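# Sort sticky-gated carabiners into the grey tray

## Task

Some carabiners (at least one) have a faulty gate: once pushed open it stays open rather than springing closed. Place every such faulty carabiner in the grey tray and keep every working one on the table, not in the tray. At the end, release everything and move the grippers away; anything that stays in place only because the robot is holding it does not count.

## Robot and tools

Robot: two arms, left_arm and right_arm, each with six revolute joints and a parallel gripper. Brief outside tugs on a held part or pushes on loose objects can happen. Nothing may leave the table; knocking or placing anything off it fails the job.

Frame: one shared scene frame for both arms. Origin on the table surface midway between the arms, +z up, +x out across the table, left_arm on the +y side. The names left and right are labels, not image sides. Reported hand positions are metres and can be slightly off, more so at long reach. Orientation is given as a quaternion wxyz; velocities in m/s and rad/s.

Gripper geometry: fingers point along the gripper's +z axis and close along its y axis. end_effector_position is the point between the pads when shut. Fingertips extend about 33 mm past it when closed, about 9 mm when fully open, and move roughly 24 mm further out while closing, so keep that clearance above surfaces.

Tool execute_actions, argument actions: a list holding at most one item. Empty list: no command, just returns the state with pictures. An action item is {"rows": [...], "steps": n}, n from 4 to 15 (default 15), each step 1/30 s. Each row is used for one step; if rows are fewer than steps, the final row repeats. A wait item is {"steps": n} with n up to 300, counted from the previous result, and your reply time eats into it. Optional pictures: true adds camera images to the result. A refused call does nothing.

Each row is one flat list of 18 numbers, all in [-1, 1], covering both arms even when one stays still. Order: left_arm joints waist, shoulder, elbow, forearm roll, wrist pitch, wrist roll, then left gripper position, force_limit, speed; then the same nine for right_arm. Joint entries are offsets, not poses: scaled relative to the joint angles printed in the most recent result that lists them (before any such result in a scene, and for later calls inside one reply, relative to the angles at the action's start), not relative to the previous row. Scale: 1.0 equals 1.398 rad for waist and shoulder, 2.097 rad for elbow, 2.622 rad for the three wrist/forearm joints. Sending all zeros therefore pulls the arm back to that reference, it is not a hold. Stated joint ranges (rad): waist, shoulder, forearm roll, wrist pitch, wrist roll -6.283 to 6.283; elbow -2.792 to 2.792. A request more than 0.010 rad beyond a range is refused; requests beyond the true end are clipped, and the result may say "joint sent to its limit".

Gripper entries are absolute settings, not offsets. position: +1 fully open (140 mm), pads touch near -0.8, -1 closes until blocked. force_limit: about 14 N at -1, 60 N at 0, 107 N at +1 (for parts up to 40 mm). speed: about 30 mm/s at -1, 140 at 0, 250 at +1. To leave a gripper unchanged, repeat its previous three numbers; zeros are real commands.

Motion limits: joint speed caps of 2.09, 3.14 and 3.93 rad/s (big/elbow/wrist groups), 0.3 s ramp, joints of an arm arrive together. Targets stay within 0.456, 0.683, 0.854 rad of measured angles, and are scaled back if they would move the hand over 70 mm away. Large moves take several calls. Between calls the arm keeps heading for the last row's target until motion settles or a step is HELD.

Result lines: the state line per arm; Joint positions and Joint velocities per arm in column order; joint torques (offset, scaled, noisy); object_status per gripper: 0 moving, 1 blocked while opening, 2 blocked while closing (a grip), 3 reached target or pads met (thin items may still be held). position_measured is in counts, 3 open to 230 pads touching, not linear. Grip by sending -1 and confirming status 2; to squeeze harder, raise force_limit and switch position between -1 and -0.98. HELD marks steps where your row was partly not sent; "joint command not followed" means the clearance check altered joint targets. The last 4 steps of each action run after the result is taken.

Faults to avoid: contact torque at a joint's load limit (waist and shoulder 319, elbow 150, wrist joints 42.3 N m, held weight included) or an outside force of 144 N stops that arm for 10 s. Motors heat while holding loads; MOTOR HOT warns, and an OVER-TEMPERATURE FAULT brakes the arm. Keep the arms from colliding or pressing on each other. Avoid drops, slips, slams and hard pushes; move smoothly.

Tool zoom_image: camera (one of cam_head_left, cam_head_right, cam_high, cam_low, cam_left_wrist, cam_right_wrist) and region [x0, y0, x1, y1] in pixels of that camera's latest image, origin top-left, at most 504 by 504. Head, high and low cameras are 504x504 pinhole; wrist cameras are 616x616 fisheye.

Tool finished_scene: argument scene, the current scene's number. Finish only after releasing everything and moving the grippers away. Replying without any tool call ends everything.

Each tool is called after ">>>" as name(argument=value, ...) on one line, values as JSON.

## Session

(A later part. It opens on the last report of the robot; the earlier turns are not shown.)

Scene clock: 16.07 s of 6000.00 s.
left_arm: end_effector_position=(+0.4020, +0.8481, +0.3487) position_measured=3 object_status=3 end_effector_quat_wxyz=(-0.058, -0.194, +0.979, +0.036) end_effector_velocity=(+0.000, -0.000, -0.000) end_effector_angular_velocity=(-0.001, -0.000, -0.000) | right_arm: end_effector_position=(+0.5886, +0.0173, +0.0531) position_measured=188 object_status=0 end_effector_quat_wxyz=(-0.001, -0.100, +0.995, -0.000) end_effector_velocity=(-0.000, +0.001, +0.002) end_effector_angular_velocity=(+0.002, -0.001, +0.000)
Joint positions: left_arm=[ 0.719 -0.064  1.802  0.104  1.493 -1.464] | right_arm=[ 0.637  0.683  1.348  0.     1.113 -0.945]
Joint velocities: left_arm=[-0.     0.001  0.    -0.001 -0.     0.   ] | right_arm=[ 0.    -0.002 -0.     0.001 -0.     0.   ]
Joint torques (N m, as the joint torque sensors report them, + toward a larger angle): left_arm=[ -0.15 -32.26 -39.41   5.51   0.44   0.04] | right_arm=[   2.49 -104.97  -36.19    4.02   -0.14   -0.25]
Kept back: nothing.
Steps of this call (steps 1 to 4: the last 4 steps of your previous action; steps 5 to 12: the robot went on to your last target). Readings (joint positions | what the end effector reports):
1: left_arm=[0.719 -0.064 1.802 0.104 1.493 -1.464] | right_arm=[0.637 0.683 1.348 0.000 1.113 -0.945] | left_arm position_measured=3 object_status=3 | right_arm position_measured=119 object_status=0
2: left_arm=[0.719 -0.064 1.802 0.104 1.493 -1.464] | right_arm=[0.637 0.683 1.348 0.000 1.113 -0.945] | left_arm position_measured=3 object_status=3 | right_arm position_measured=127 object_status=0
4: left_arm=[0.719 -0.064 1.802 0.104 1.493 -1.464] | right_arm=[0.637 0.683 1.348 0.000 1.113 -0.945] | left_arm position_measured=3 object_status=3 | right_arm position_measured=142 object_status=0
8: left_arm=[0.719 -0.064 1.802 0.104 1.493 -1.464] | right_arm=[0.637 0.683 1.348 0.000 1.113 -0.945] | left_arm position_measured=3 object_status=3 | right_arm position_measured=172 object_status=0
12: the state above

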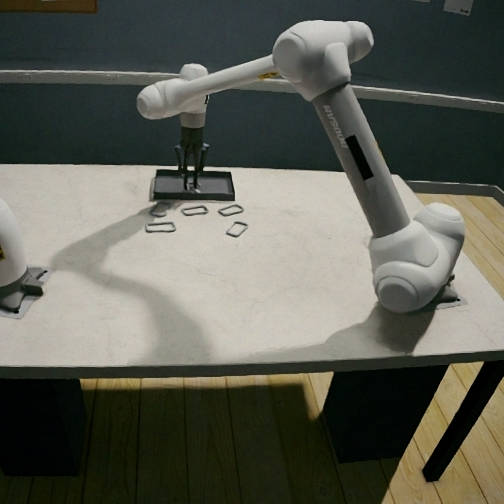

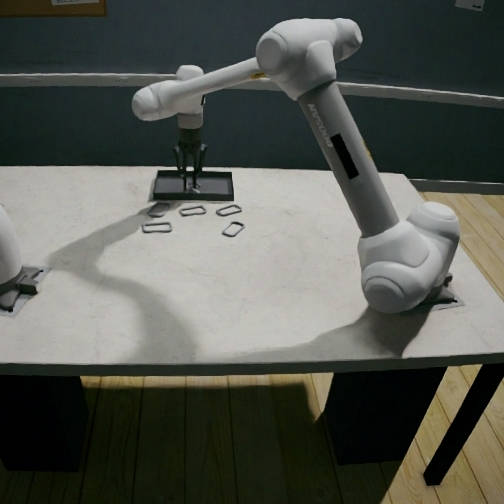

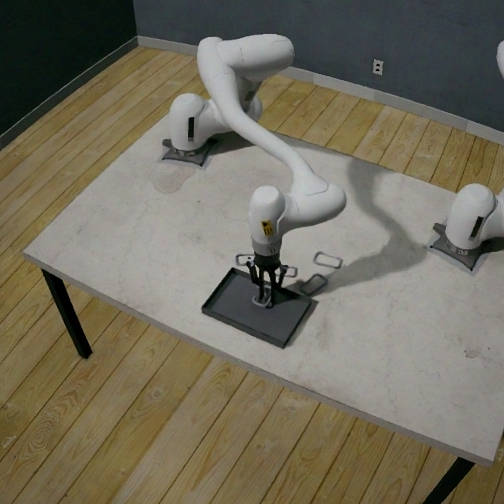

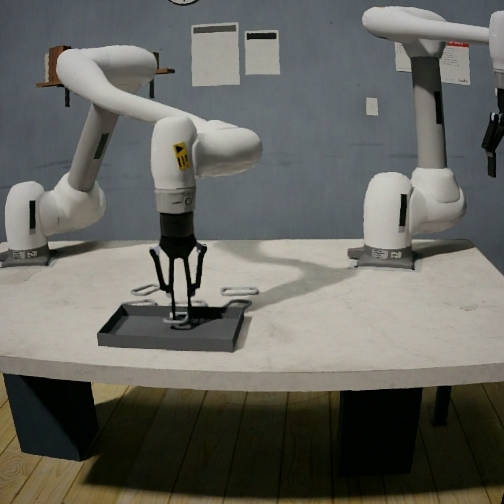

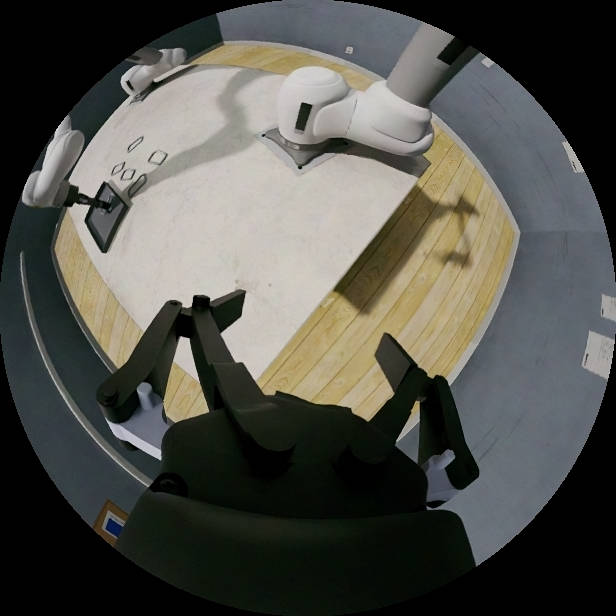

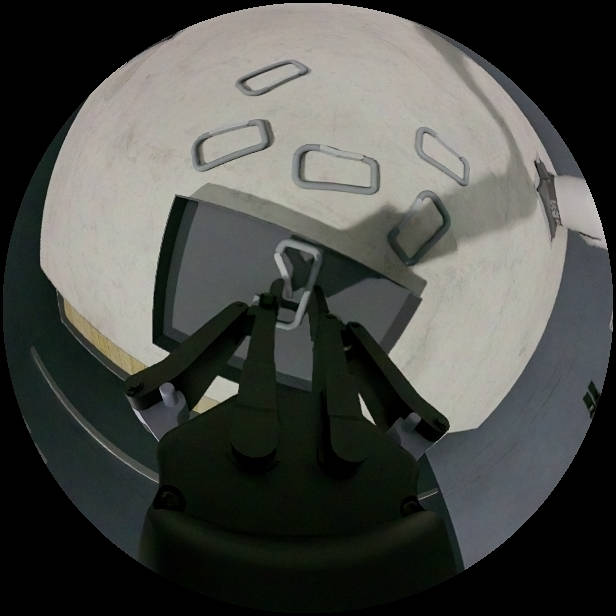

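Gate pushed in. Fast open.

>>> execute_actions(actions=[{"rows":[[0,0,0,0,0,0,1,0,0,0,0,0,0,0,0,-0.1,0,1]],"steps":10}])

>>> execute_actions(actions=[{"steps":6}], pictures=true)

>>> zoom_image(camera="cam_right_wrist", region=[200,170,400,370])

Scene clock: 16.37 s of 6000.00 s.
left_arm: end_effector_position=(+0.4020, +0.8481, +0.3487) position_measured=3 object_status=3 end_effector_quat_wxyz=(-0.058, -0.194, +0.979, +0.036) end_effector_velocity=(-0.000, +0.001, +0.000) end_effector_angular_velocity=(+0.000, -0.000, +0.000) | right_arm: end_effector_position=(+0.5886, +0.0173, +0.0531) position_measured=141 object_status=0 end_effector_quat_wxyz=(-0.001, -0.100, +0.995, -0.000) end_effector_velocity=(-0.000, +0.001, +0.001) end_effector_angular_velocity=(+0.001, -0.001, +0.000)
Joint positions: left_arm=[ 0.719 -0.064  1.802  0.104  1.493 -1.464] | right_arm=[ 0.637  0.683  1.348  0.     1.113 -0.945]
Joint velocities: left_arm=[ 0.001 -0.     0.     0.    -0.     0.001] | right_arm=[ 0.    -0.    -0.001  0.    -0.     0.   ]
Joint torques (N m, as the joint torque sensors report them, + toward a larger angle): left_arm=[ -0.29 -32.29 -38.98   5.39   0.35   0.06] | right_arm=[   3.8  -104.31  -36.5     4.17    0.15   -0.32]
Steps of this call (steps 1 to 3: the robot went on to your last target; steps 4 to 9: the first 6 steps of this action). Readings (joint positions | what the end effector reports):
4: left_arm=[0.719 -0.064 1.802 0.104 1.493 -1.464] | right_arm=[0.637 0.683 1.348 0.000 1.113 -0.945] | left_arm position_measured=3 object_status=3 | right_arm position_measured=188 object_status=0
5: left_arm=[0.719 -0.064 1.802 0.104 1.493 -1.464] | right_arm=[0.637 0.683 1.348 0.000 1.113 -0.945] | left_arm position_measured=3 object_status=3 | right_arm position_measured=183 object_status=0
7: left_arm=[0.719 -0.064 1.802 0.104 1.493 -1.464] | right_arm=[0.637 0.683 1.348 0.000 1.113 -0.945] | left_arm position_measured=3 object_status=3 | right_arm position_measured=156 object_status=0
9: the state above

Scene clock: 16.57 s of 6000.00 s.
left_arm: end_effector_position=(+0.4020, +0.8481, +0.3487) position_measured=3 object_status=3 end_effector_quat_wxyz=(-0.058, -0.194, +0.979, +0.036) end_effector_velocity=(+0.000, -0.000, +0.000) end_effector_angular_velocity=(-0.000, -0.000, +0.001) | right_arm: end_effector_position=(+0.5886, +0.0173, +0.0531) position_measured=141 object_status=0 end_effector_quat_wxyz=(-0.001, -0.100, +0.995, -0.000) end_effector_velocity=(+0.000, +0.000, +0.000) end_effector_angular_velocity=(+0.000, -0.001, +0.001)
Joint positions: left_arm=[ 0.719 -0.064  1.802  0.104  1.493 -1.464] | right_arm=[ 0.637  0.683  1.348  0.     1.113 -0.945]
Joint velocities: left_arm=[-0.    -0.    -0.    -0.001  0.    -0.001] | right_arm=[ 0.     0.    -0.001 -0.    -0.    -0.001]
Joint torques (N m, as the joint torque sensors report them, + toward a larger angle): left_arm=[ -0.64 -32.34 -39.13   5.37   0.43   0.06] | right_arm=[   3.08 -105.82  -35.84    4.18    0.09   -0.27]
Kept back: nothing.
Steps of this call (steps 1 to 4: the last 4 steps of your previous action; steps 5 to 6: the robot went on to your last target). Readings (joint positions | what the end effector reports):
1: left_arm=[0.719 -0.064 1.802 0.104 1.493 -1.464] | right_arm=[0.637 0.683 1.348 0.000 1.113 -0.945] | left_arm position_measured=3 object_status=3 | right_arm position_measured=141 object_status=0
2: left_arm=[0.719 -0.064 1.802 0.104 1.493 -1.464] | right_arm=[0.637 0.683 1.348 0.000 1.113 -0.945] | left_arm position_measured=3 object_status=3 | right_arm position_measured=141 object_status=0
4: left_arm=[0.719 -0.064 1.802 0.104 1.493 -1.464] | right_arm=[0.637 0.683 1.348 0.000 1.113 -0.945] | left_arm position_measured=3 object_status=3 | right_arm position_measured=141 object_status=0
6: the state above

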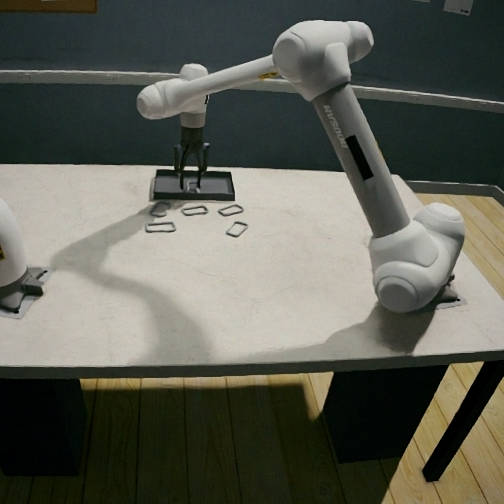

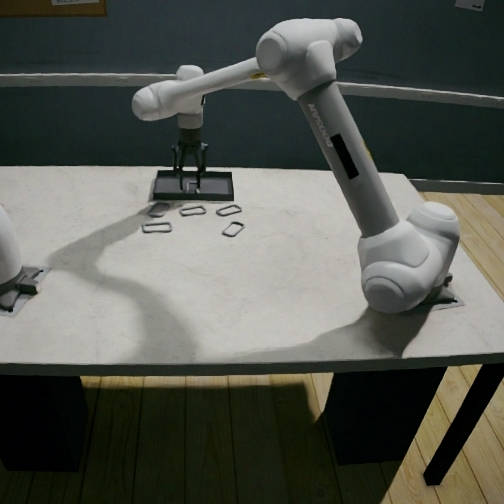

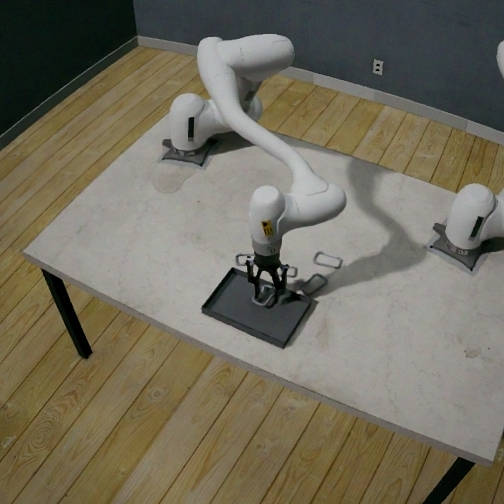

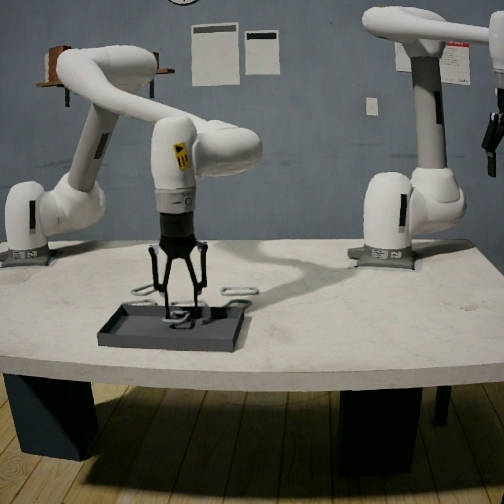

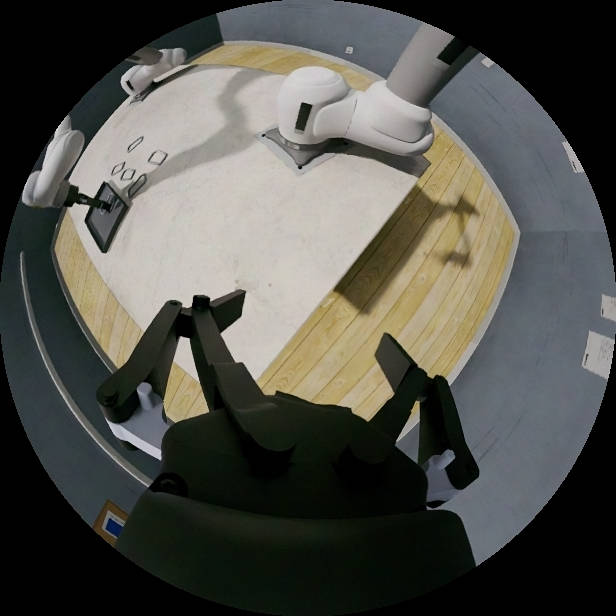

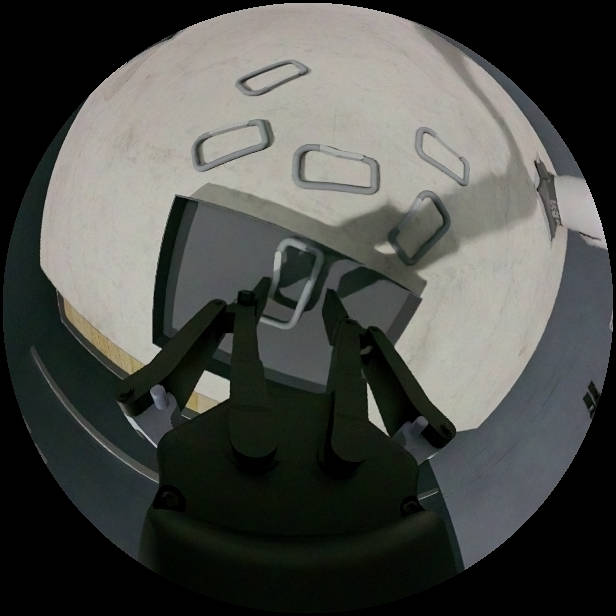

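Region (200, 170, 400, 370) of cam_right_wrist's 616x616 image, scaled by 2.520, with more detail than that image has.

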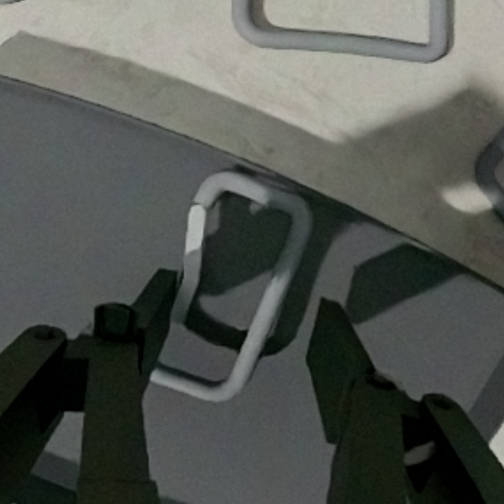

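>>> execute_actions(actions=[{"rows":[[0,0,0,0,0,0,1,0,0,0,-0.036,-0.014,0,0.03,0,-0.1,0,1]],"steps":10}])

>>> execute_actions(actions=[{"steps":4}])

Scene clock: 17.97 s of 6000.00 s.
left_arm: end_effector_position=(+0.4020, +0.8481, +0.3487) position_measured=3 object_status=3 end_effector_quat_wxyz=(-0.058, -0.194, +0.979, +0.036) end_effector_velocity=(-0.000, -0.000, +0.001) end_effector_angular_velocity=(+0.000, -0.001, +0.001) | right_arm: end_effector_position=(+0.5854, +0.0139, +0.1053) position_measured=141 object_status=3 end_effector_quat_wxyz=(+0.000, -0.100, +0.995, +0.000) end_effector_velocity=(-0.018, -0.020, +0.151) end_effector_angular_velocity=(-0.008, +0.007, +0.000)
Joint positions: left_arm=[ 0.719 -0.064  1.802  0.104  1.493 -1.464] | right_arm=[ 0.637  0.639  1.322  0.     1.18  -0.945]
Joint velocities: left_arm=[-0.    -0.001 -0.    -0.     0.    -0.001] | right_arm=[ 0.    -0.131 -0.067 -0.     0.209  0.   ]
Joint torques (N m, as the joint torque sensors report them, + toward a larger angle): left_arm=[  0.29 -32.25 -39.2    5.39   0.35   0.09] | right_arm=[  2.39 -65.22 -22.55   2.63   0.15  -0.57]
Steps of this call (steps 1 to 15: the robot went on to your last target; steps 16 to 36: nothing new was sent; steps 37 to 42: the first 6 steps of this action). Readings (joint positions | what the end effector reports):
37: left_arm=[0.719 -0.064 1.802 0.104 1.493 -1.464] | right_arm=[0.637 0.682 1.348 0.000 1.113 -0.945] | left_arm position_measured=3 object_status=3 | right_arm position_measured=141 object_status=3
38: left_arm=[0.719 -0.064 1.802 0.104 1.493 -1.464] | right_arm=[0.637 0.679 1.346 0.000 1.119 -0.945] | left_arm position_measured=3 object_status=3 | right_arm position_measured=141 object_status=3
40: left_arm=[0.719 -0.064 1.802 0.104 1.493 -1.464] | right_arm=[0.637 0.656 1.332 0.000 1.155 -0.945] | left_arm position_measured=3 object_status=3 | right_arm position_measured=141 object_status=3
42: the state above

Scene clock: 18.10 s of 6000.00 s.
left_arm: end_effector_position=(+0.4020, +0.8481, +0.3487) position_measured=3 object_status=3 end_effector_quat_wxyz=(-0.058, -0.194, +0.979, +0.036) end_effector_velocity=(+0.000, +0.000, -0.001) end_effector_angular_velocity=(-0.001, +0.001, +0.001) | right_arm: end_effector_position=(+0.5844, +0.0128, +0.1116) position_measured=141 object_status=3 end_effector_quat_wxyz=(-0.000, -0.100, +0.995, -0.000) end_effector_velocity=(-0.001, -0.001, +0.013) end_effector_angular_velocity=(-0.001, +0.001, +0.000)
Joint positions: left_arm=[ 0.719 -0.064  1.802  0.104  1.493 -1.464] | right_arm=[ 0.637  0.633  1.319  0.     1.19  -0.945]
Joint velocities: left_arm=[ 0.001  0.002  0.    -0.     0.    -0.   ] | right_arm=[-0.    -0.01  -0.01   0.     0.02  -0.001]
Joint torques (N m, as the joint torque sensors report them, + toward a larger angle): left_arm=[  0.6  -32.49 -38.98   5.51   0.36   0.01] | right_arm=[  3.88 -99.34 -37.16   4.     0.12  -0.44]
Kept back: nothing.
Steps of this call (steps 1 to 4: the last 4 steps of your previous action). Readings (joint positions | what the end effector reports):
1: left_arm=[0.719 -0.064 1.802 0.104 1.493 -1.464] | right_arm=[0.637 0.636 1.320 0.000 1.185 -0.945] | left_arm position_measured=3 object_status=3 | right_arm position_measured=141 object_status=3
2: left_arm=[0.719 -0.064 1.802 0.104 1.493 -1.464] | right_arm=[0.637 0.634 1.320 0.000 1.188 -0.945] | left_arm position_measured=3 object_status=3 | right_arm position_measured=141 object_status=3
4: the state above

>>> execute_actions(actions=[{"rows":[[0,0,0,0,0,0,1,0,0,-0.1727,-0.1584,0.1816,0,-0.061,0.9184,-0.1,0,1]],"steps":15}])

>>> execute_actions(actions=[{"steps":25}], pictures=true)

Scene clock: 19.23 s of 6000.00 s.
left_arm: end_effector_position=(+0.4020, +0.8481, +0.3487) position_measured=3 object_status=3 end_effector_quat_wxyz=(-0.058, -0.194, +0.979, +0.036) end_effector_velocity=(+0.000, -0.000, -0.000) end_effector_angular_velocity=(-0.000, +0.001, -0.001) | right_arm: end_effector_position=(+0.6024, -0.0930, +0.1096) position_measured=141 object_status=3 end_effector_quat_wxyz=(-0.000, +0.163, +0.987, -0.000) end_effector_velocity=(+0.028, -0.338, -0.014) end_effector_angular_velocity=(-0.001, +0.000, -2.060)
Joint positions: left_arm=[ 0.719 -0.064  1.802  0.104  1.493 -1.464] | right_arm=[ 0.533  0.537  1.483  0.     1.122 -0.521]
Joint velocities: left_arm=[-0.001  0.001 -0.     0.     0.     0.   ] | right_arm=[-0.332 -0.302  0.521  0.    -0.219  1.728]
Joint torques (N m, as the joint torque sensors report them, + toward a larger angle): left_arm=[  0.   -32.8  -39.24   5.42   0.34  -0.08] | right_arm=[  5.57 -93.91 -35.43   4.12  -0.22  -0.13]
Steps of this call (steps 1 to 23: the robot went on to your last target; steps 24 to 34: the first 11 steps of this action). Readings (joint positions | what the end effector reports):
24: left_arm=[0.719 -0.064 1.802 0.104 1.493 -1.464] | right_arm=[0.637 0.632 1.318 0.000 1.191 -0.945] | left_arm position_measured=3 object_status=3 | right_arm position_measured=141 object_status=3
25: left_arm=[0.719 -0.064 1.802 0.104 1.493 -1.464] | right_arm=[0.635 0.630 1.322 0.000 1.190 -0.938] | left_arm position_measured=3 object_status=3 | right_arm position_measured=141 object_status=3
27: left_arm=[0.719 -0.064 1.802 0.104 1.493 -1.464] | right_arm=[0.620 0.616 1.348 0.000 1.178 -0.882] | left_arm position_measured=3 object_status=3 | right_arm position_measured=141 object_status=3
31: left_arm=[0.719 -0.064 1.802 0.104 1.493 -1.464] | right_arm=[0.568 0.569 1.429 0.000 1.144 -0.685] | left_arm position_measured=3 object_status=3 | right_arm position_measured=141 object_status=3
34: the state above

Scene clock: 20.07 s of 6000.00 s.
left_arm: end_effector_position=(+0.4020, +0.8481, +0.3487) position_measured=3 object_status=3 end_effector_quat_wxyz=(-0.058, -0.194, +0.979, +0.036) end_effector_velocity=(+0.000, -0.000, -0.000) end_effector_angular_velocity=(-0.001, +0.000, -0.001) | right_arm: end_effector_position=(+0.5970, -0.2314, +0.1003) position_measured=141 object_status=3 end_effector_quat_wxyz=(-0.000, +0.940, +0.341, -0.000) end_effector_velocity=(-0.000, -0.000, -0.001) end_effector_angular_velocity=(-0.001, +0.001, -0.085)
Joint positions: left_arm=[ 0.719 -0.064  1.802  0.104  1.493 -1.464] | right_arm=[0.395 0.412 1.7   0.    1.03  1.459]
Joint velocities: left_arm=[-0.001  0.    -0.    -0.     0.    -0.   ] | right_arm=[-0.     0.001  0.     0.    -0.     0.084]
Joint torques (N m, as the joint torque sensors report them, + toward a larger angle): left_arm=[ -0.05 -32.78 -38.85   5.46   0.48  -0.07] | right_arm=[  3.61 -77.96 -34.81   3.74  -0.19  -0.17]
Kept back: nothing.
Steps of this call (steps 1 to 4: the last 4 steps of your previous action; steps 5 to 25: the robot went on to your last target). Readings (joint positions | what the end effector reports):
1: left_arm=[0.719 -0.064 1.802 0.104 1.493 -1.464] | right_arm=[0.522 0.527 1.500 0.000 1.114 -0.460] | left_arm position_measured=3 object_status=3 | right_arm position_measured=141 object_status=3
2: left_arm=[0.719 -0.064 1.802 0.104 1.493 -1.464] | right_arm=[0.511 0.517 1.518 0.000 1.107 -0.397] | left_arm position_measured=3 object_status=3 | right_arm position_measured=141 object_status=3
4: left_arm=[0.719 -0.064 1.802 0.104 1.493 -1.464] | right_arm=[0.490 0.498 1.551 0.000 1.093 -0.257] | left_arm position_measured=3 object_status=3 | right_arm position_measured=141 object_status=3
8: left_arm=[0.719 -0.064 1.802 0.104 1.493 -1.464] | right_arm=[0.451 0.463 1.612 0.000 1.067 0.085] | left_arm position_measured=3 object_status=3 | right_arm position_measured=141 object_status=3
25: the state above

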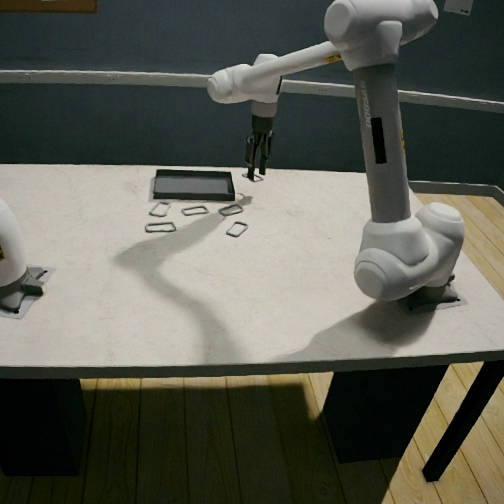

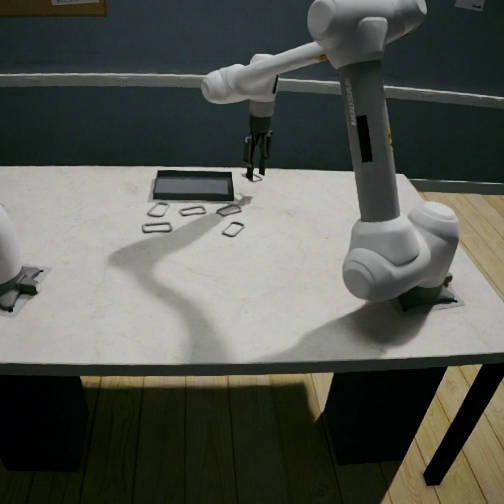

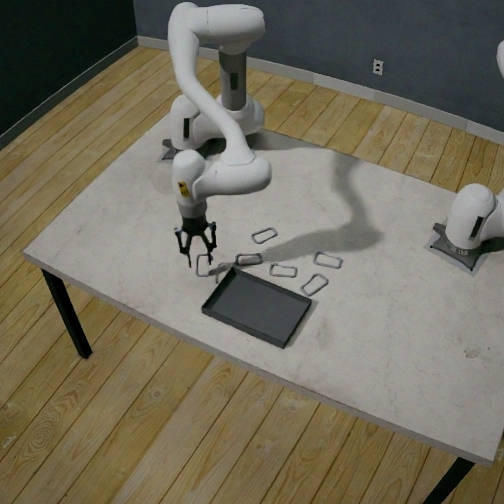

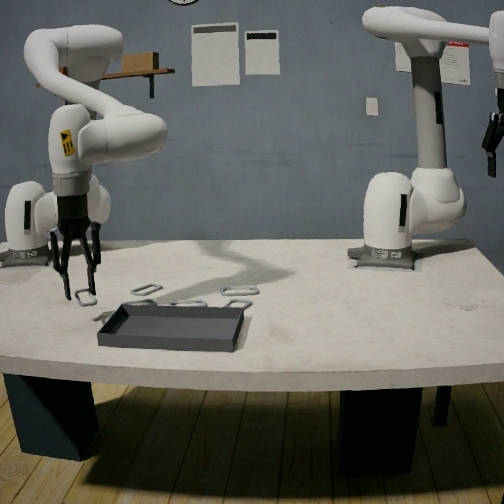

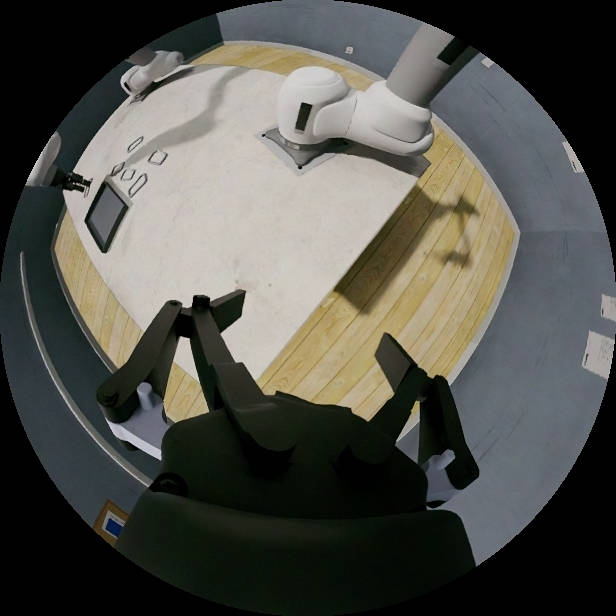

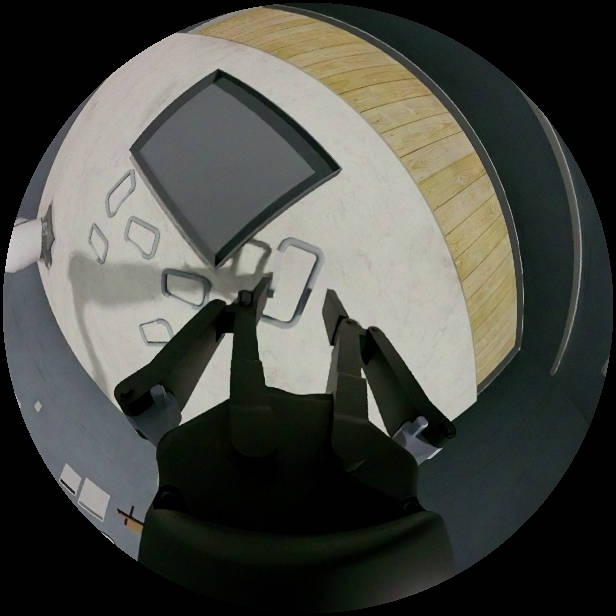

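>>> execute_actions(actions=[{"rows":[[0,0,0,0,0,0,1,0,0,-0.005,0.0465,0.013,0,-0.035,0,-0.1,0,1]],"steps":15}])

>>> execute_actions(actions=[{"steps":6}], pictures=true)

Scene clock: 20.67 s of 6000.00 s.
left_arm: end_effector_position=(+0.4020, +0.8481, +0.3487) position_measured=3 object_status=3 end_effector_quat_wxyz=(-0.058, -0.194, +0.979, +0.036) end_effector_velocity=(-0.000, +0.001, +0.000) end_effector_angular_velocity=(+0.000, +0.000, -0.001) | right_arm: end_effector_position=(+0.6064, -0.2313, +0.0409) position_measured=141 object_status=3 end_effector_quat_wxyz=(-0.000, +0.941, +0.338, -0.000) end_effector_velocity=(+0.001, -0.000, -0.010) end_effector_angular_velocity=(-0.001, -0.000, +0.001)
Joint positions: left_arm=[ 0.719 -0.064  1.802  0.104  1.493 -1.464] | right_arm=[0.389 0.476 1.727 0.    0.939 1.459]
Joint velocities: left_arm=[ 0.001  0.     0.     0.001 -0.     0.002] | right_arm=[-0.001  0.011  0.005 -0.001 -0.015 -0.001]
Joint torques (N m, as the joint torque sensors report them, + toward a larger angle): left_arm=[ -0.71 -32.04 -39.2    5.52   0.41  -0.01] | right_arm=[  2.16 -84.89 -33.13   3.62  -0.15  -0.21]
Steps of this call (steps 1 to 7: the robot went on to your last target; steps 8 to 18: the first 11 steps of this action). Readings (joint positions | what the end effector reports):
8: left_arm=[0.719 -0.064 1.802 0.104 1.493 -1.464] | right_arm=[0.395 0.412 1.700 0.000 1.030 1.462] | left_arm position_measured=3 object_status=3 | right_arm position_measured=141 object_status=3
9: left_arm=[0.719 -0.064 1.802 0.104 1.493 -1.464] | right_arm=[0.395 0.414 1.701 0.000 1.024 1.462] | left_arm position_measured=3 object_status=3 | right_arm position_measured=141 object_status=3
11: left_arm=[0.719 -0.064 1.802 0.104 1.493 -1.464] | right_arm=[0.392 0.440 1.712 0.001 0.988 1.462] | left_arm position_measured=3 object_status=3 | right_arm position_measured=141 object_status=3
15: left_arm=[0.719 -0.064 1.802 0.104 1.493 -1.464] | right_arm=[0.389 0.474 1.726 0.000 0.943 1.459] | left_arm position_measured=3 object_status=3 | right_arm position_measured=141 object_status=3
18: the state above

Scene clock: 20.87 s of 6000.00 s.
left_arm: end_effector_position=(+0.4020, +0.8481, +0.3487) position_measured=3 object_status=3 end_effector_quat_wxyz=(-0.058, -0.194, +0.979, +0.036) end_effector_velocity=(+0.000, -0.000, -0.000) end_effector_angular_velocity=(-0.001, +0.000, -0.001) | right_arm: end_effector_position=(+0.6064, -0.2314, +0.0402) position_measured=141 object_status=3 end_effector_quat_wxyz=(-0.000, +0.941, +0.338, -0.000) end_effector_velocity=(+0.000, +0.000, -0.000) end_effector_angular_velocity=(+0.000, -0.001, +0.001)
Joint positions: left_arm=[ 0.719 -0.064  1.802  0.104  1.493 -1.464] | right_arm=[0.389 0.477 1.727 0.    0.938 1.459]
Joint velocities: left_arm=[-0.     0.001 -0.    -0.001 -0.     0.001] | right_arm=[ 0.     0.     0.    -0.    -0.001 -0.   ]
Joint torques (N m, as the joint torque sensors report them, + toward a larger angle): left_arm=[ -0.33 -32.65 -39.2    5.42   0.34   0.03] | right_arm=[  1.69 -84.33 -32.12   3.44  -0.22  -0.28]
Kept back: nothing.
Steps of this call (steps 1 to 4: the last 4 steps of your previous action; steps 5 to 6: the robot went on to your last target). Readings (joint positions | what the end effector reports):
1: left_arm=[0.719 -0.064 1.802 0.104 1.493 -1.464] | right_arm=[0.389 0.476 1.727 0.000 0.939 1.459] | left_arm position_measured=3 object_status=3 | right_arm position_measured=141 object_status=3
2: left_arm=[0.719 -0.064 1.802 0.104 1.493 -1.464] | right_arm=[0.389 0.476 1.727 0.000 0.939 1.459] | left_arm position_measured=3 object_status=3 | right_arm position_measured=141 object_status=3
4: left_arm=[0.719 -0.064 1.802 0.104 1.493 -1.464] | right_arm=[0.389 0.477 1.727 0.000 0.938 1.459] | left_arm position_measured=3 object_status=3 | right_arm position_measured=141 object_status=3
6: the state above

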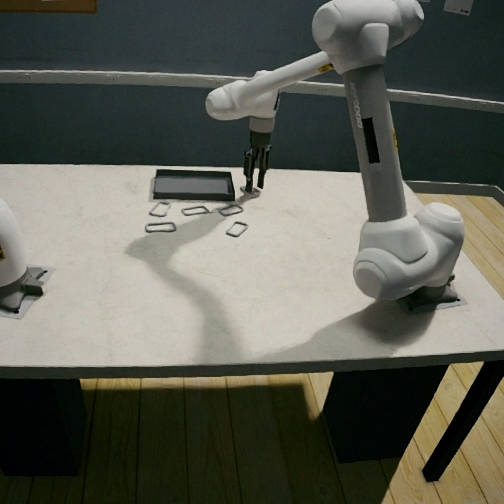

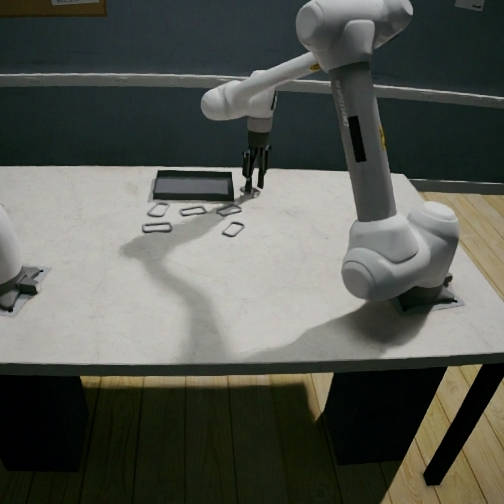

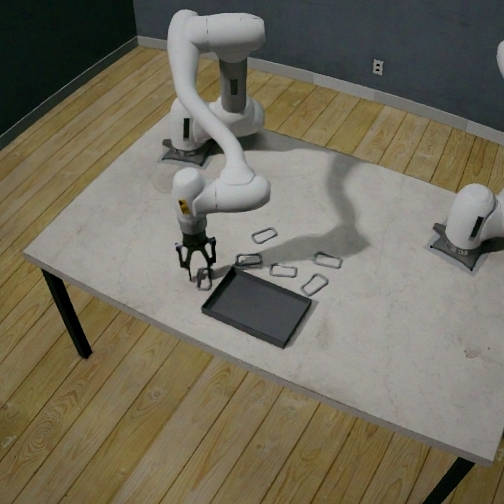

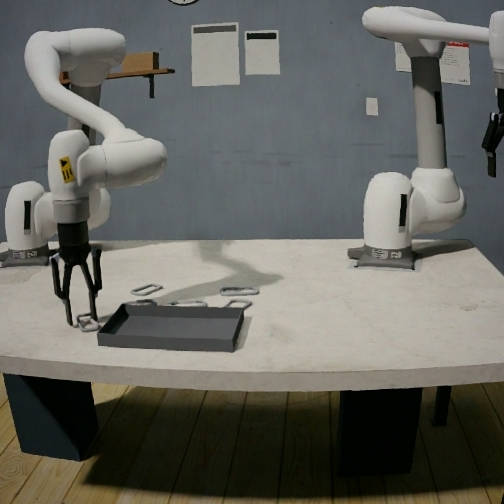

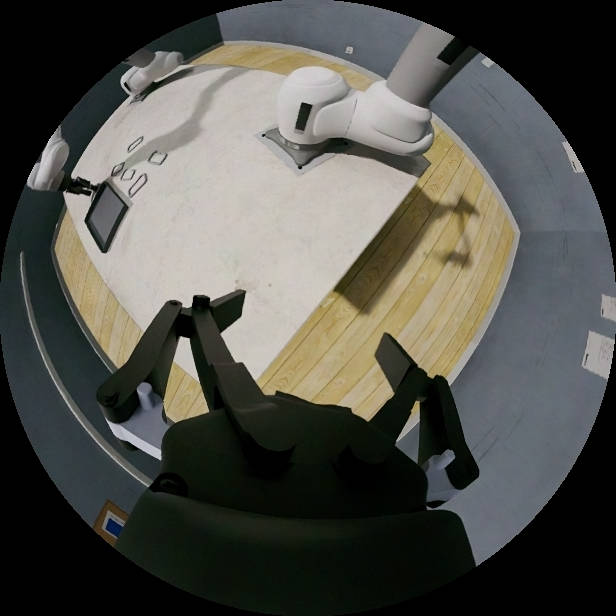

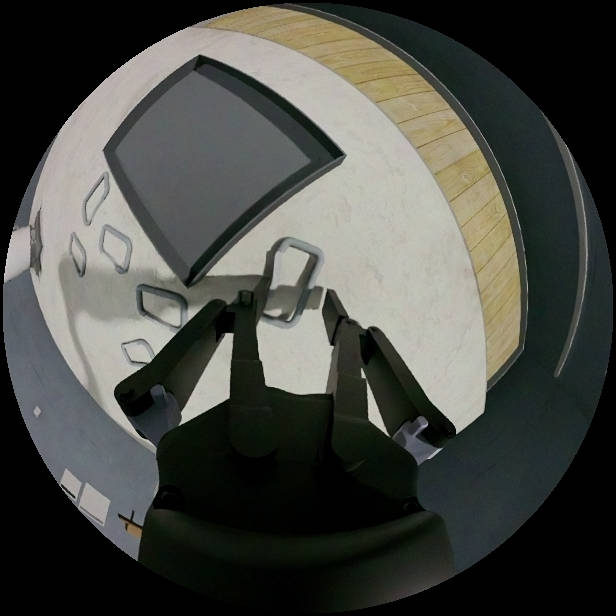

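>>> execute_actions(actions=[{"rows":[[0,0,0,0,0,0,1,0,0,0.013,0.010,-0.009,0,0.002,0.007,-0.1,0,1],[0,0,0,0,0,0,1,0,0,0.013,0.010,-0.009,0,0.002,0.007,-0.1,0,1],[0,0,0,0,0,0,1,0,0,0.026,0.020,-0.019,0,0.005,0.014,-0.1,0,1],[0,0,0,0,0,0,1,0,0,0.026,0.020,-0.019,0,0.005,0.014,-0.1,0,1],[0,0,0,0,0,0,1,0,0,0.039,0.030,-0.028,0,0.007,0.021,-0.1,0,1]],"steps":15}])

>>> execute_actions(actions=[{"steps":6}], pictures=true)

>>> zoom_image(camera="cam_right_wrist", region=[200,170,400,370])

Scene clock: 21.50 s of 6000.00 s.
left_arm: end_effector_position=(+0.4020, +0.8481, +0.3487) position_measured=3 object_status=3 end_effector_quat_wxyz=(-0.058, -0.194, +0.979, +0.036) end_effector_velocity=(+0.000, +0.000, -0.000) end_effector_angular_velocity=(-0.000, +0.000, -0.000) | right_arm: end_effector_position=(+0.6047, -0.1850, +0.0355) position_measured=141 object_status=3 end_effector_quat_wxyz=(+0.000, +0.941, +0.337, -0.001) end_effector_velocity=(-0.002, +0.026, -0.003) end_effector_angular_velocity=(-0.001, +0.001, -0.002)
Joint positions: left_arm=[ 0.719 -0.064  1.802  0.104  1.493 -1.464] | right_arm=[0.441 0.517 1.671 0.    0.956 1.512]
Joint velocities: left_arm=[ 0.  0. -0. -0. -0.  0.] | right_arm=[ 0.028  0.023 -0.032 -0.     0.01   0.031]
Joint torques (N m, as the joint torque sensors report them, + toward a larger angle): left_arm=[  0.18 -32.06 -39.46   5.5    0.38   0.  ] | right_arm=[ -0.32 -89.56 -32.15   3.44  -0.08  -0.39]
Steps of this call (steps 1 to 8: the robot went on to your last target; steps 9 to 19: the first 11 steps of this action). Readings (joint positions | what the end effector reports):
9: left_arm=[0.719 -0.064 1.802 0.104 1.493 -1.464] | right_arm=[0.389 0.477 1.727 0.000 0.938 1.459] | left_arm position_measured=3 object_status=3 | right_arm position_measured=141 object_status=3
10: left_arm=[0.719 -0.064 1.802 0.104 1.493 -1.464] | right_arm=[0.391 0.479 1.724 0.000 0.939 1.461] | left_arm position_measured=3 object_status=3 | right_arm position_measured=141 object_status=3
12: left_arm=[0.719 -0.064 1.802 0.104 1.493 -1.464] | right_arm=[0.403 0.488 1.712 0.000 0.943 1.473] | left_arm position_measured=3 object_status=3 | right_arm position_measured=141 object_status=3
16: left_arm=[0.719 -0.064 1.802 0.104 1.493 -1.464] | right_arm=[0.433 0.511 1.679 0.000 0.953 1.504] | left_arm position_measured=3 object_status=3 | right_arm position_measured=141 object_status=3
19: the state above

Scene clock: 21.70 s of 6000.00 s.
left_arm: end_effector_position=(+0.4020, +0.8481, +0.3487) position_measured=3 object_status=3 end_effector_quat_wxyz=(-0.058, -0.194, +0.979, +0.036) end_effector_velocity=(+0.000, -0.000, +0.000) end_effector_angular_velocity=(+0.001, -0.000, -0.001) | right_arm: end_effector_position=(+0.6046, -0.1832, +0.0354) position_measured=141 object_status=3 end_effector_quat_wxyz=(+0.000, +0.941, +0.337, -0.001) end_effector_velocity=(-0.000, +0.001, -0.002) end_effector_angular_velocity=(-0.002, +0.002, +0.000)
Joint positions: left_arm=[ 0.719 -0.064  1.802  0.104  1.493 -1.464] | right_arm=[0.443 0.519 1.668 0.    0.957 1.514]
Joint velocities: left_arm=[-0.001 -0.    -0.     0.001 -0.    -0.   ] | right_arm=[ 0.002  0.003 -0.002 -0.     0.     0.002]
Joint torques (N m, as the joint torque sensors report them, + toward a larger angle): left_arm=[ -0.62 -32.41 -38.92   5.49   0.39   0.04] | right_arm=[  2.05 -85.54 -33.51   3.53  -0.21  -0.41]
Kept back: nothing.
Steps of this call (steps 1 to 4: the last 4 steps of your previous action; steps 5 to 6: the robot went on to your last target). Readings (joint positions | what the end effector reports):
1: left_arm=[0.719 -0.064 1.802 0.104 1.493 -1.464] | right_arm=[0.442 0.518 1.670 0.000 0.956 1.513] | left_arm position_measured=3 object_status=3 | right_arm position_measured=141 object_status=3
2: left_arm=[0.719 -0.064 1.802 0.104 1.493 -1.464] | right_arm=[0.442 0.518 1.669 0.000 0.956 1.513] | left_arm position_measured=3 object_status=3 | right_arm position_measured=141 object_status=3
4: left_arm=[0.719 -0.064 1.802 0.104 1.493 -1.464] | right_arm=[0.443 0.518 1.669 0.000 0.957 1.514] | left_arm position_measured=3 object_status=3 | right_arm position_measured=141 object_status=3
6: the state above

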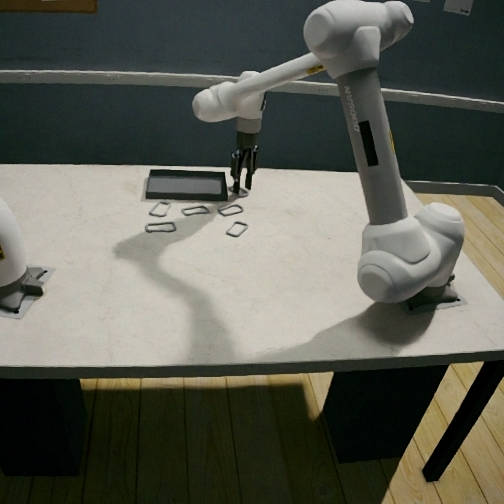

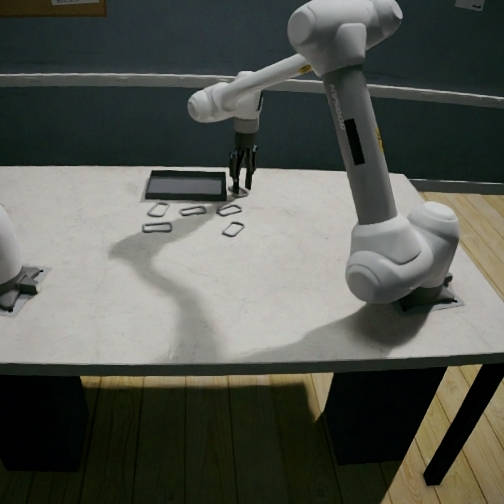

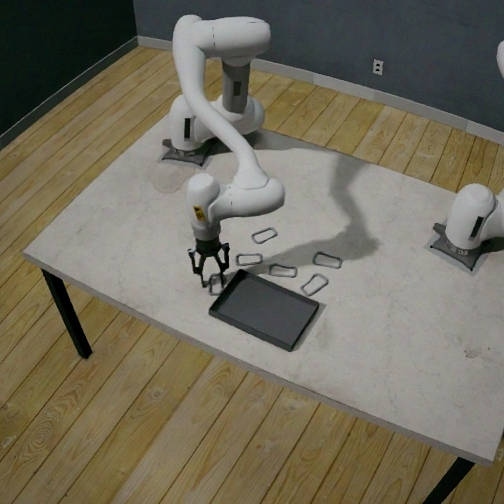

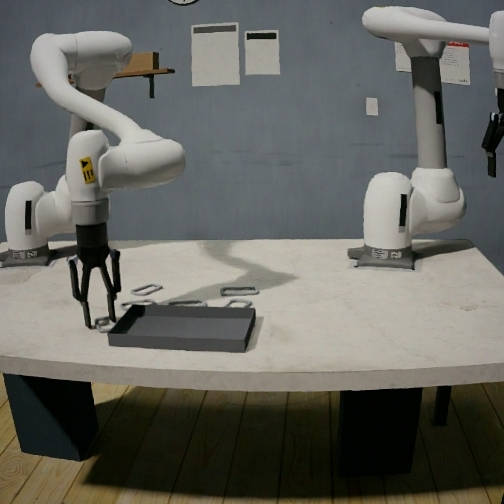

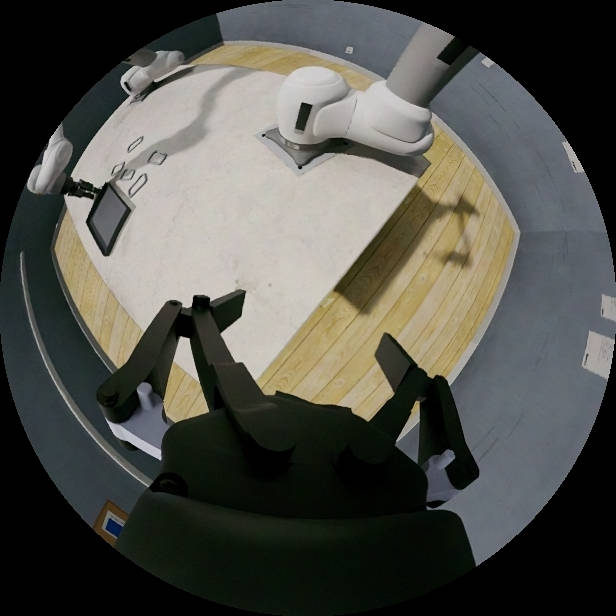

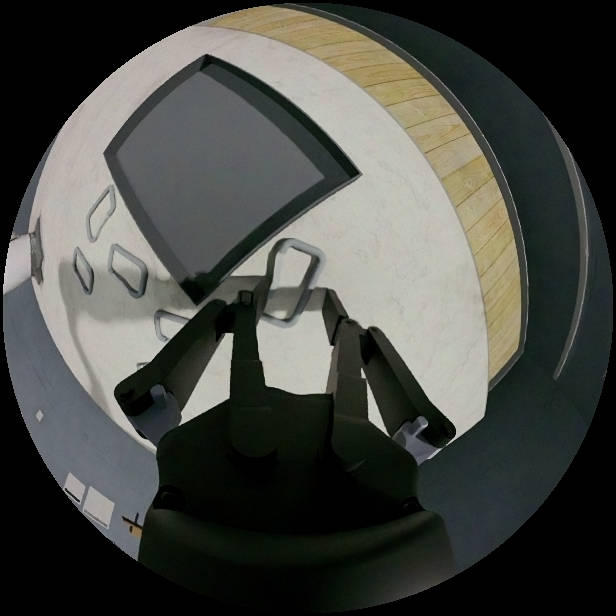

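Region (200, 170, 400, 370) of cam_right_wrist's 616x616 image, scaled by 2.520, with more detail than that image has.

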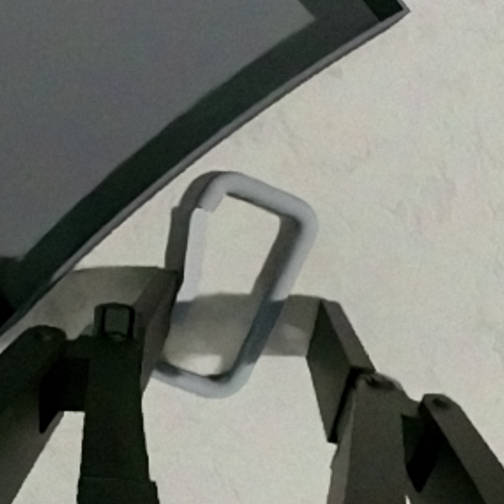

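>>> execute_actions(actions=[{"rows":[[-0.4,0,0,-0.0397,-0.034,0,-0.9,0,1,0,-0.04,-0.018,0,0.036,0,-0.1,0,1]],"steps":15}])

>>> execute_actions(actions=[{"steps":10}])

Scene clock: 23.13 s of 6000.00 s.
left_arm: end_effector_position=(+0.4681, +0.7557, +0.3468) position_measured=129 object_status=0 end_effector_quat_wxyz=(-0.033, -0.097, +0.994, +0.025) end_effector_velocity=(+0.184, -0.337, -0.005) end_effector_angular_velocity=(-0.084, -0.134, -0.669) | right_arm: end_effector_position=(+0.6023, -0.1846, +0.0949) position_measured=141 object_status=3 end_effector_quat_wxyz=(+0.000, +0.941, +0.337, -0.001) end_effector_velocity=(-0.001, -0.001, +0.009) end_effector_angular_velocity=(-0.002, +0.000, +0.002)
Joint positions: left_arm=[ 0.519 -0.064  1.802  0.064  1.458 -1.464] | right_arm=[0.443 0.463 1.631 0.    1.05  1.514]
Joint velocities: left_arm=[-0.683  0.001 -0.    -0.121 -0.103 -0.001] | right_arm=[ 0.    -0.008 -0.006 -0.001  0.016 -0.001]
Joint torques (N m, as the joint torque sensors report them, + toward a larger angle): left_arm=[ -2.22 -33.26 -38.65   5.34   0.5    0.03] | right_arm=[  4.43 -83.77 -34.2    3.98  -0.23  -0.27]
Steps of this call (steps 1 to 15: the robot went on to your last target; steps 16 to 32: nothing new was sent; steps 33 to 43: the first 11 steps of this action). Readings (joint positions | what the end effector reports):
33: left_arm=[0.719 -0.064 1.802 0.104 1.493 -1.464] | right_arm=[0.443 0.519 1.668 0.000 0.957 1.514] | left_arm position_measured=3 object_status=0 | right_arm position_measured=141 object_status=3
34: left_arm=[0.716 -0.064 1.802 0.104 1.492 -1.464] | right_arm=[0.443 0.516 1.666 0.000 0.963 1.514] | left_arm position_measured=8 object_status=0 | right_arm position_measured=141 object_status=3
36: left_arm=[0.686 -0.064 1.802 0.097 1.486 -1.464] | right_arm=[0.443 0.491 1.649 0.000 1.005 1.514] | left_arm position_measured=34 object_status=0 | right_arm position_measured=141 object_status=3
40: left_arm=[0.588 -0.064 1.802 0.076 1.469 -1.464] | right_arm=[0.443 0.465 1.633 0.000 1.046 1.514] | left_arm position_measured=88 object_status=0 | right_arm position_measured=141 object_status=3
43: the state above

Scene clock: 23.47 s of 6000.00 s.
left_arm: end_effector_position=(+0.5151, +0.6349, +0.3458) position_measured=233 object_status=0 end_effector_quat_wxyz=(-0.011, +0.015, +1.000, +0.011) end_effector_velocity=(+0.093, -0.374, -0.002) end_effector_angular_velocity=(-0.108, -0.111, -0.660) | right_arm: end_effector_position=(+0.6024, -0.1846, +0.0958) position_measured=141 object_status=3 end_effector_quat_wxyz=(+0.000, +0.941, +0.337, -0.001) end_effector_velocity=(+0.000, +0.000, +0.002) end_effector_angular_velocity=(+0.001, -0.001, -0.001)
Joint positions: left_arm=[ 0.29  -0.064  1.802  0.023  1.423 -1.464] | right_arm=[0.443 0.463 1.631 0.    1.051 1.514]
Joint velocities: left_arm=[-0.676  0.     0.    -0.118 -0.102  0.002] | right_arm=[-0.    -0.002 -0.     0.001  0.     0.   ]
Joint torques (N m, as the joint torque sensors report them, + toward a larger angle): left_arm=[  0.12 -33.23 -38.78   5.31   0.22   0.09] | right_arm=[  2.93 -84.33 -34.13   3.82  -0.23  -0.08]
Kept back: nothing.
Steps of this call (steps 1 to 4: the last 4 steps of your previous action; steps 5 to 10: the robot went on to your last target). Readings (joint positions | what the end effector reports):
1: left_arm=[0.496 -0.064 1.802 0.060 1.454 -1.464] | right_arm=[0.443 0.463 1.631 0.000 1.050 1.514] | left_arm position_measured=142 object_status=0 | right_arm position_measured=141 object_status=3
2: left_arm=[0.473 -0.064 1.802 0.056 1.451 -1.464] | right_arm=[0.443 0.463 1.631 0.000 1.051 1.514] | left_arm position_measured=156 object_status=0 | right_arm position_measured=141 object_status=3
4: left_arm=[0.427 -0.064 1.802 0.048 1.444 -1.464] | right_arm=[0.443 0.463 1.631 0.000 1.051 1.514] | left_arm position_measured=183 object_status=0 | right_arm position_measured=141 object_status=3
8: left_arm=[0.335 -0.064 1.802 0.031 1.430 -1.464] | right_arm=[0.443 0.463 1.631 0.000 1.051 1.514] | left_arm position_measured=233 object_status=0 | right_arm position_measured=141 object_status=3
10: the state above


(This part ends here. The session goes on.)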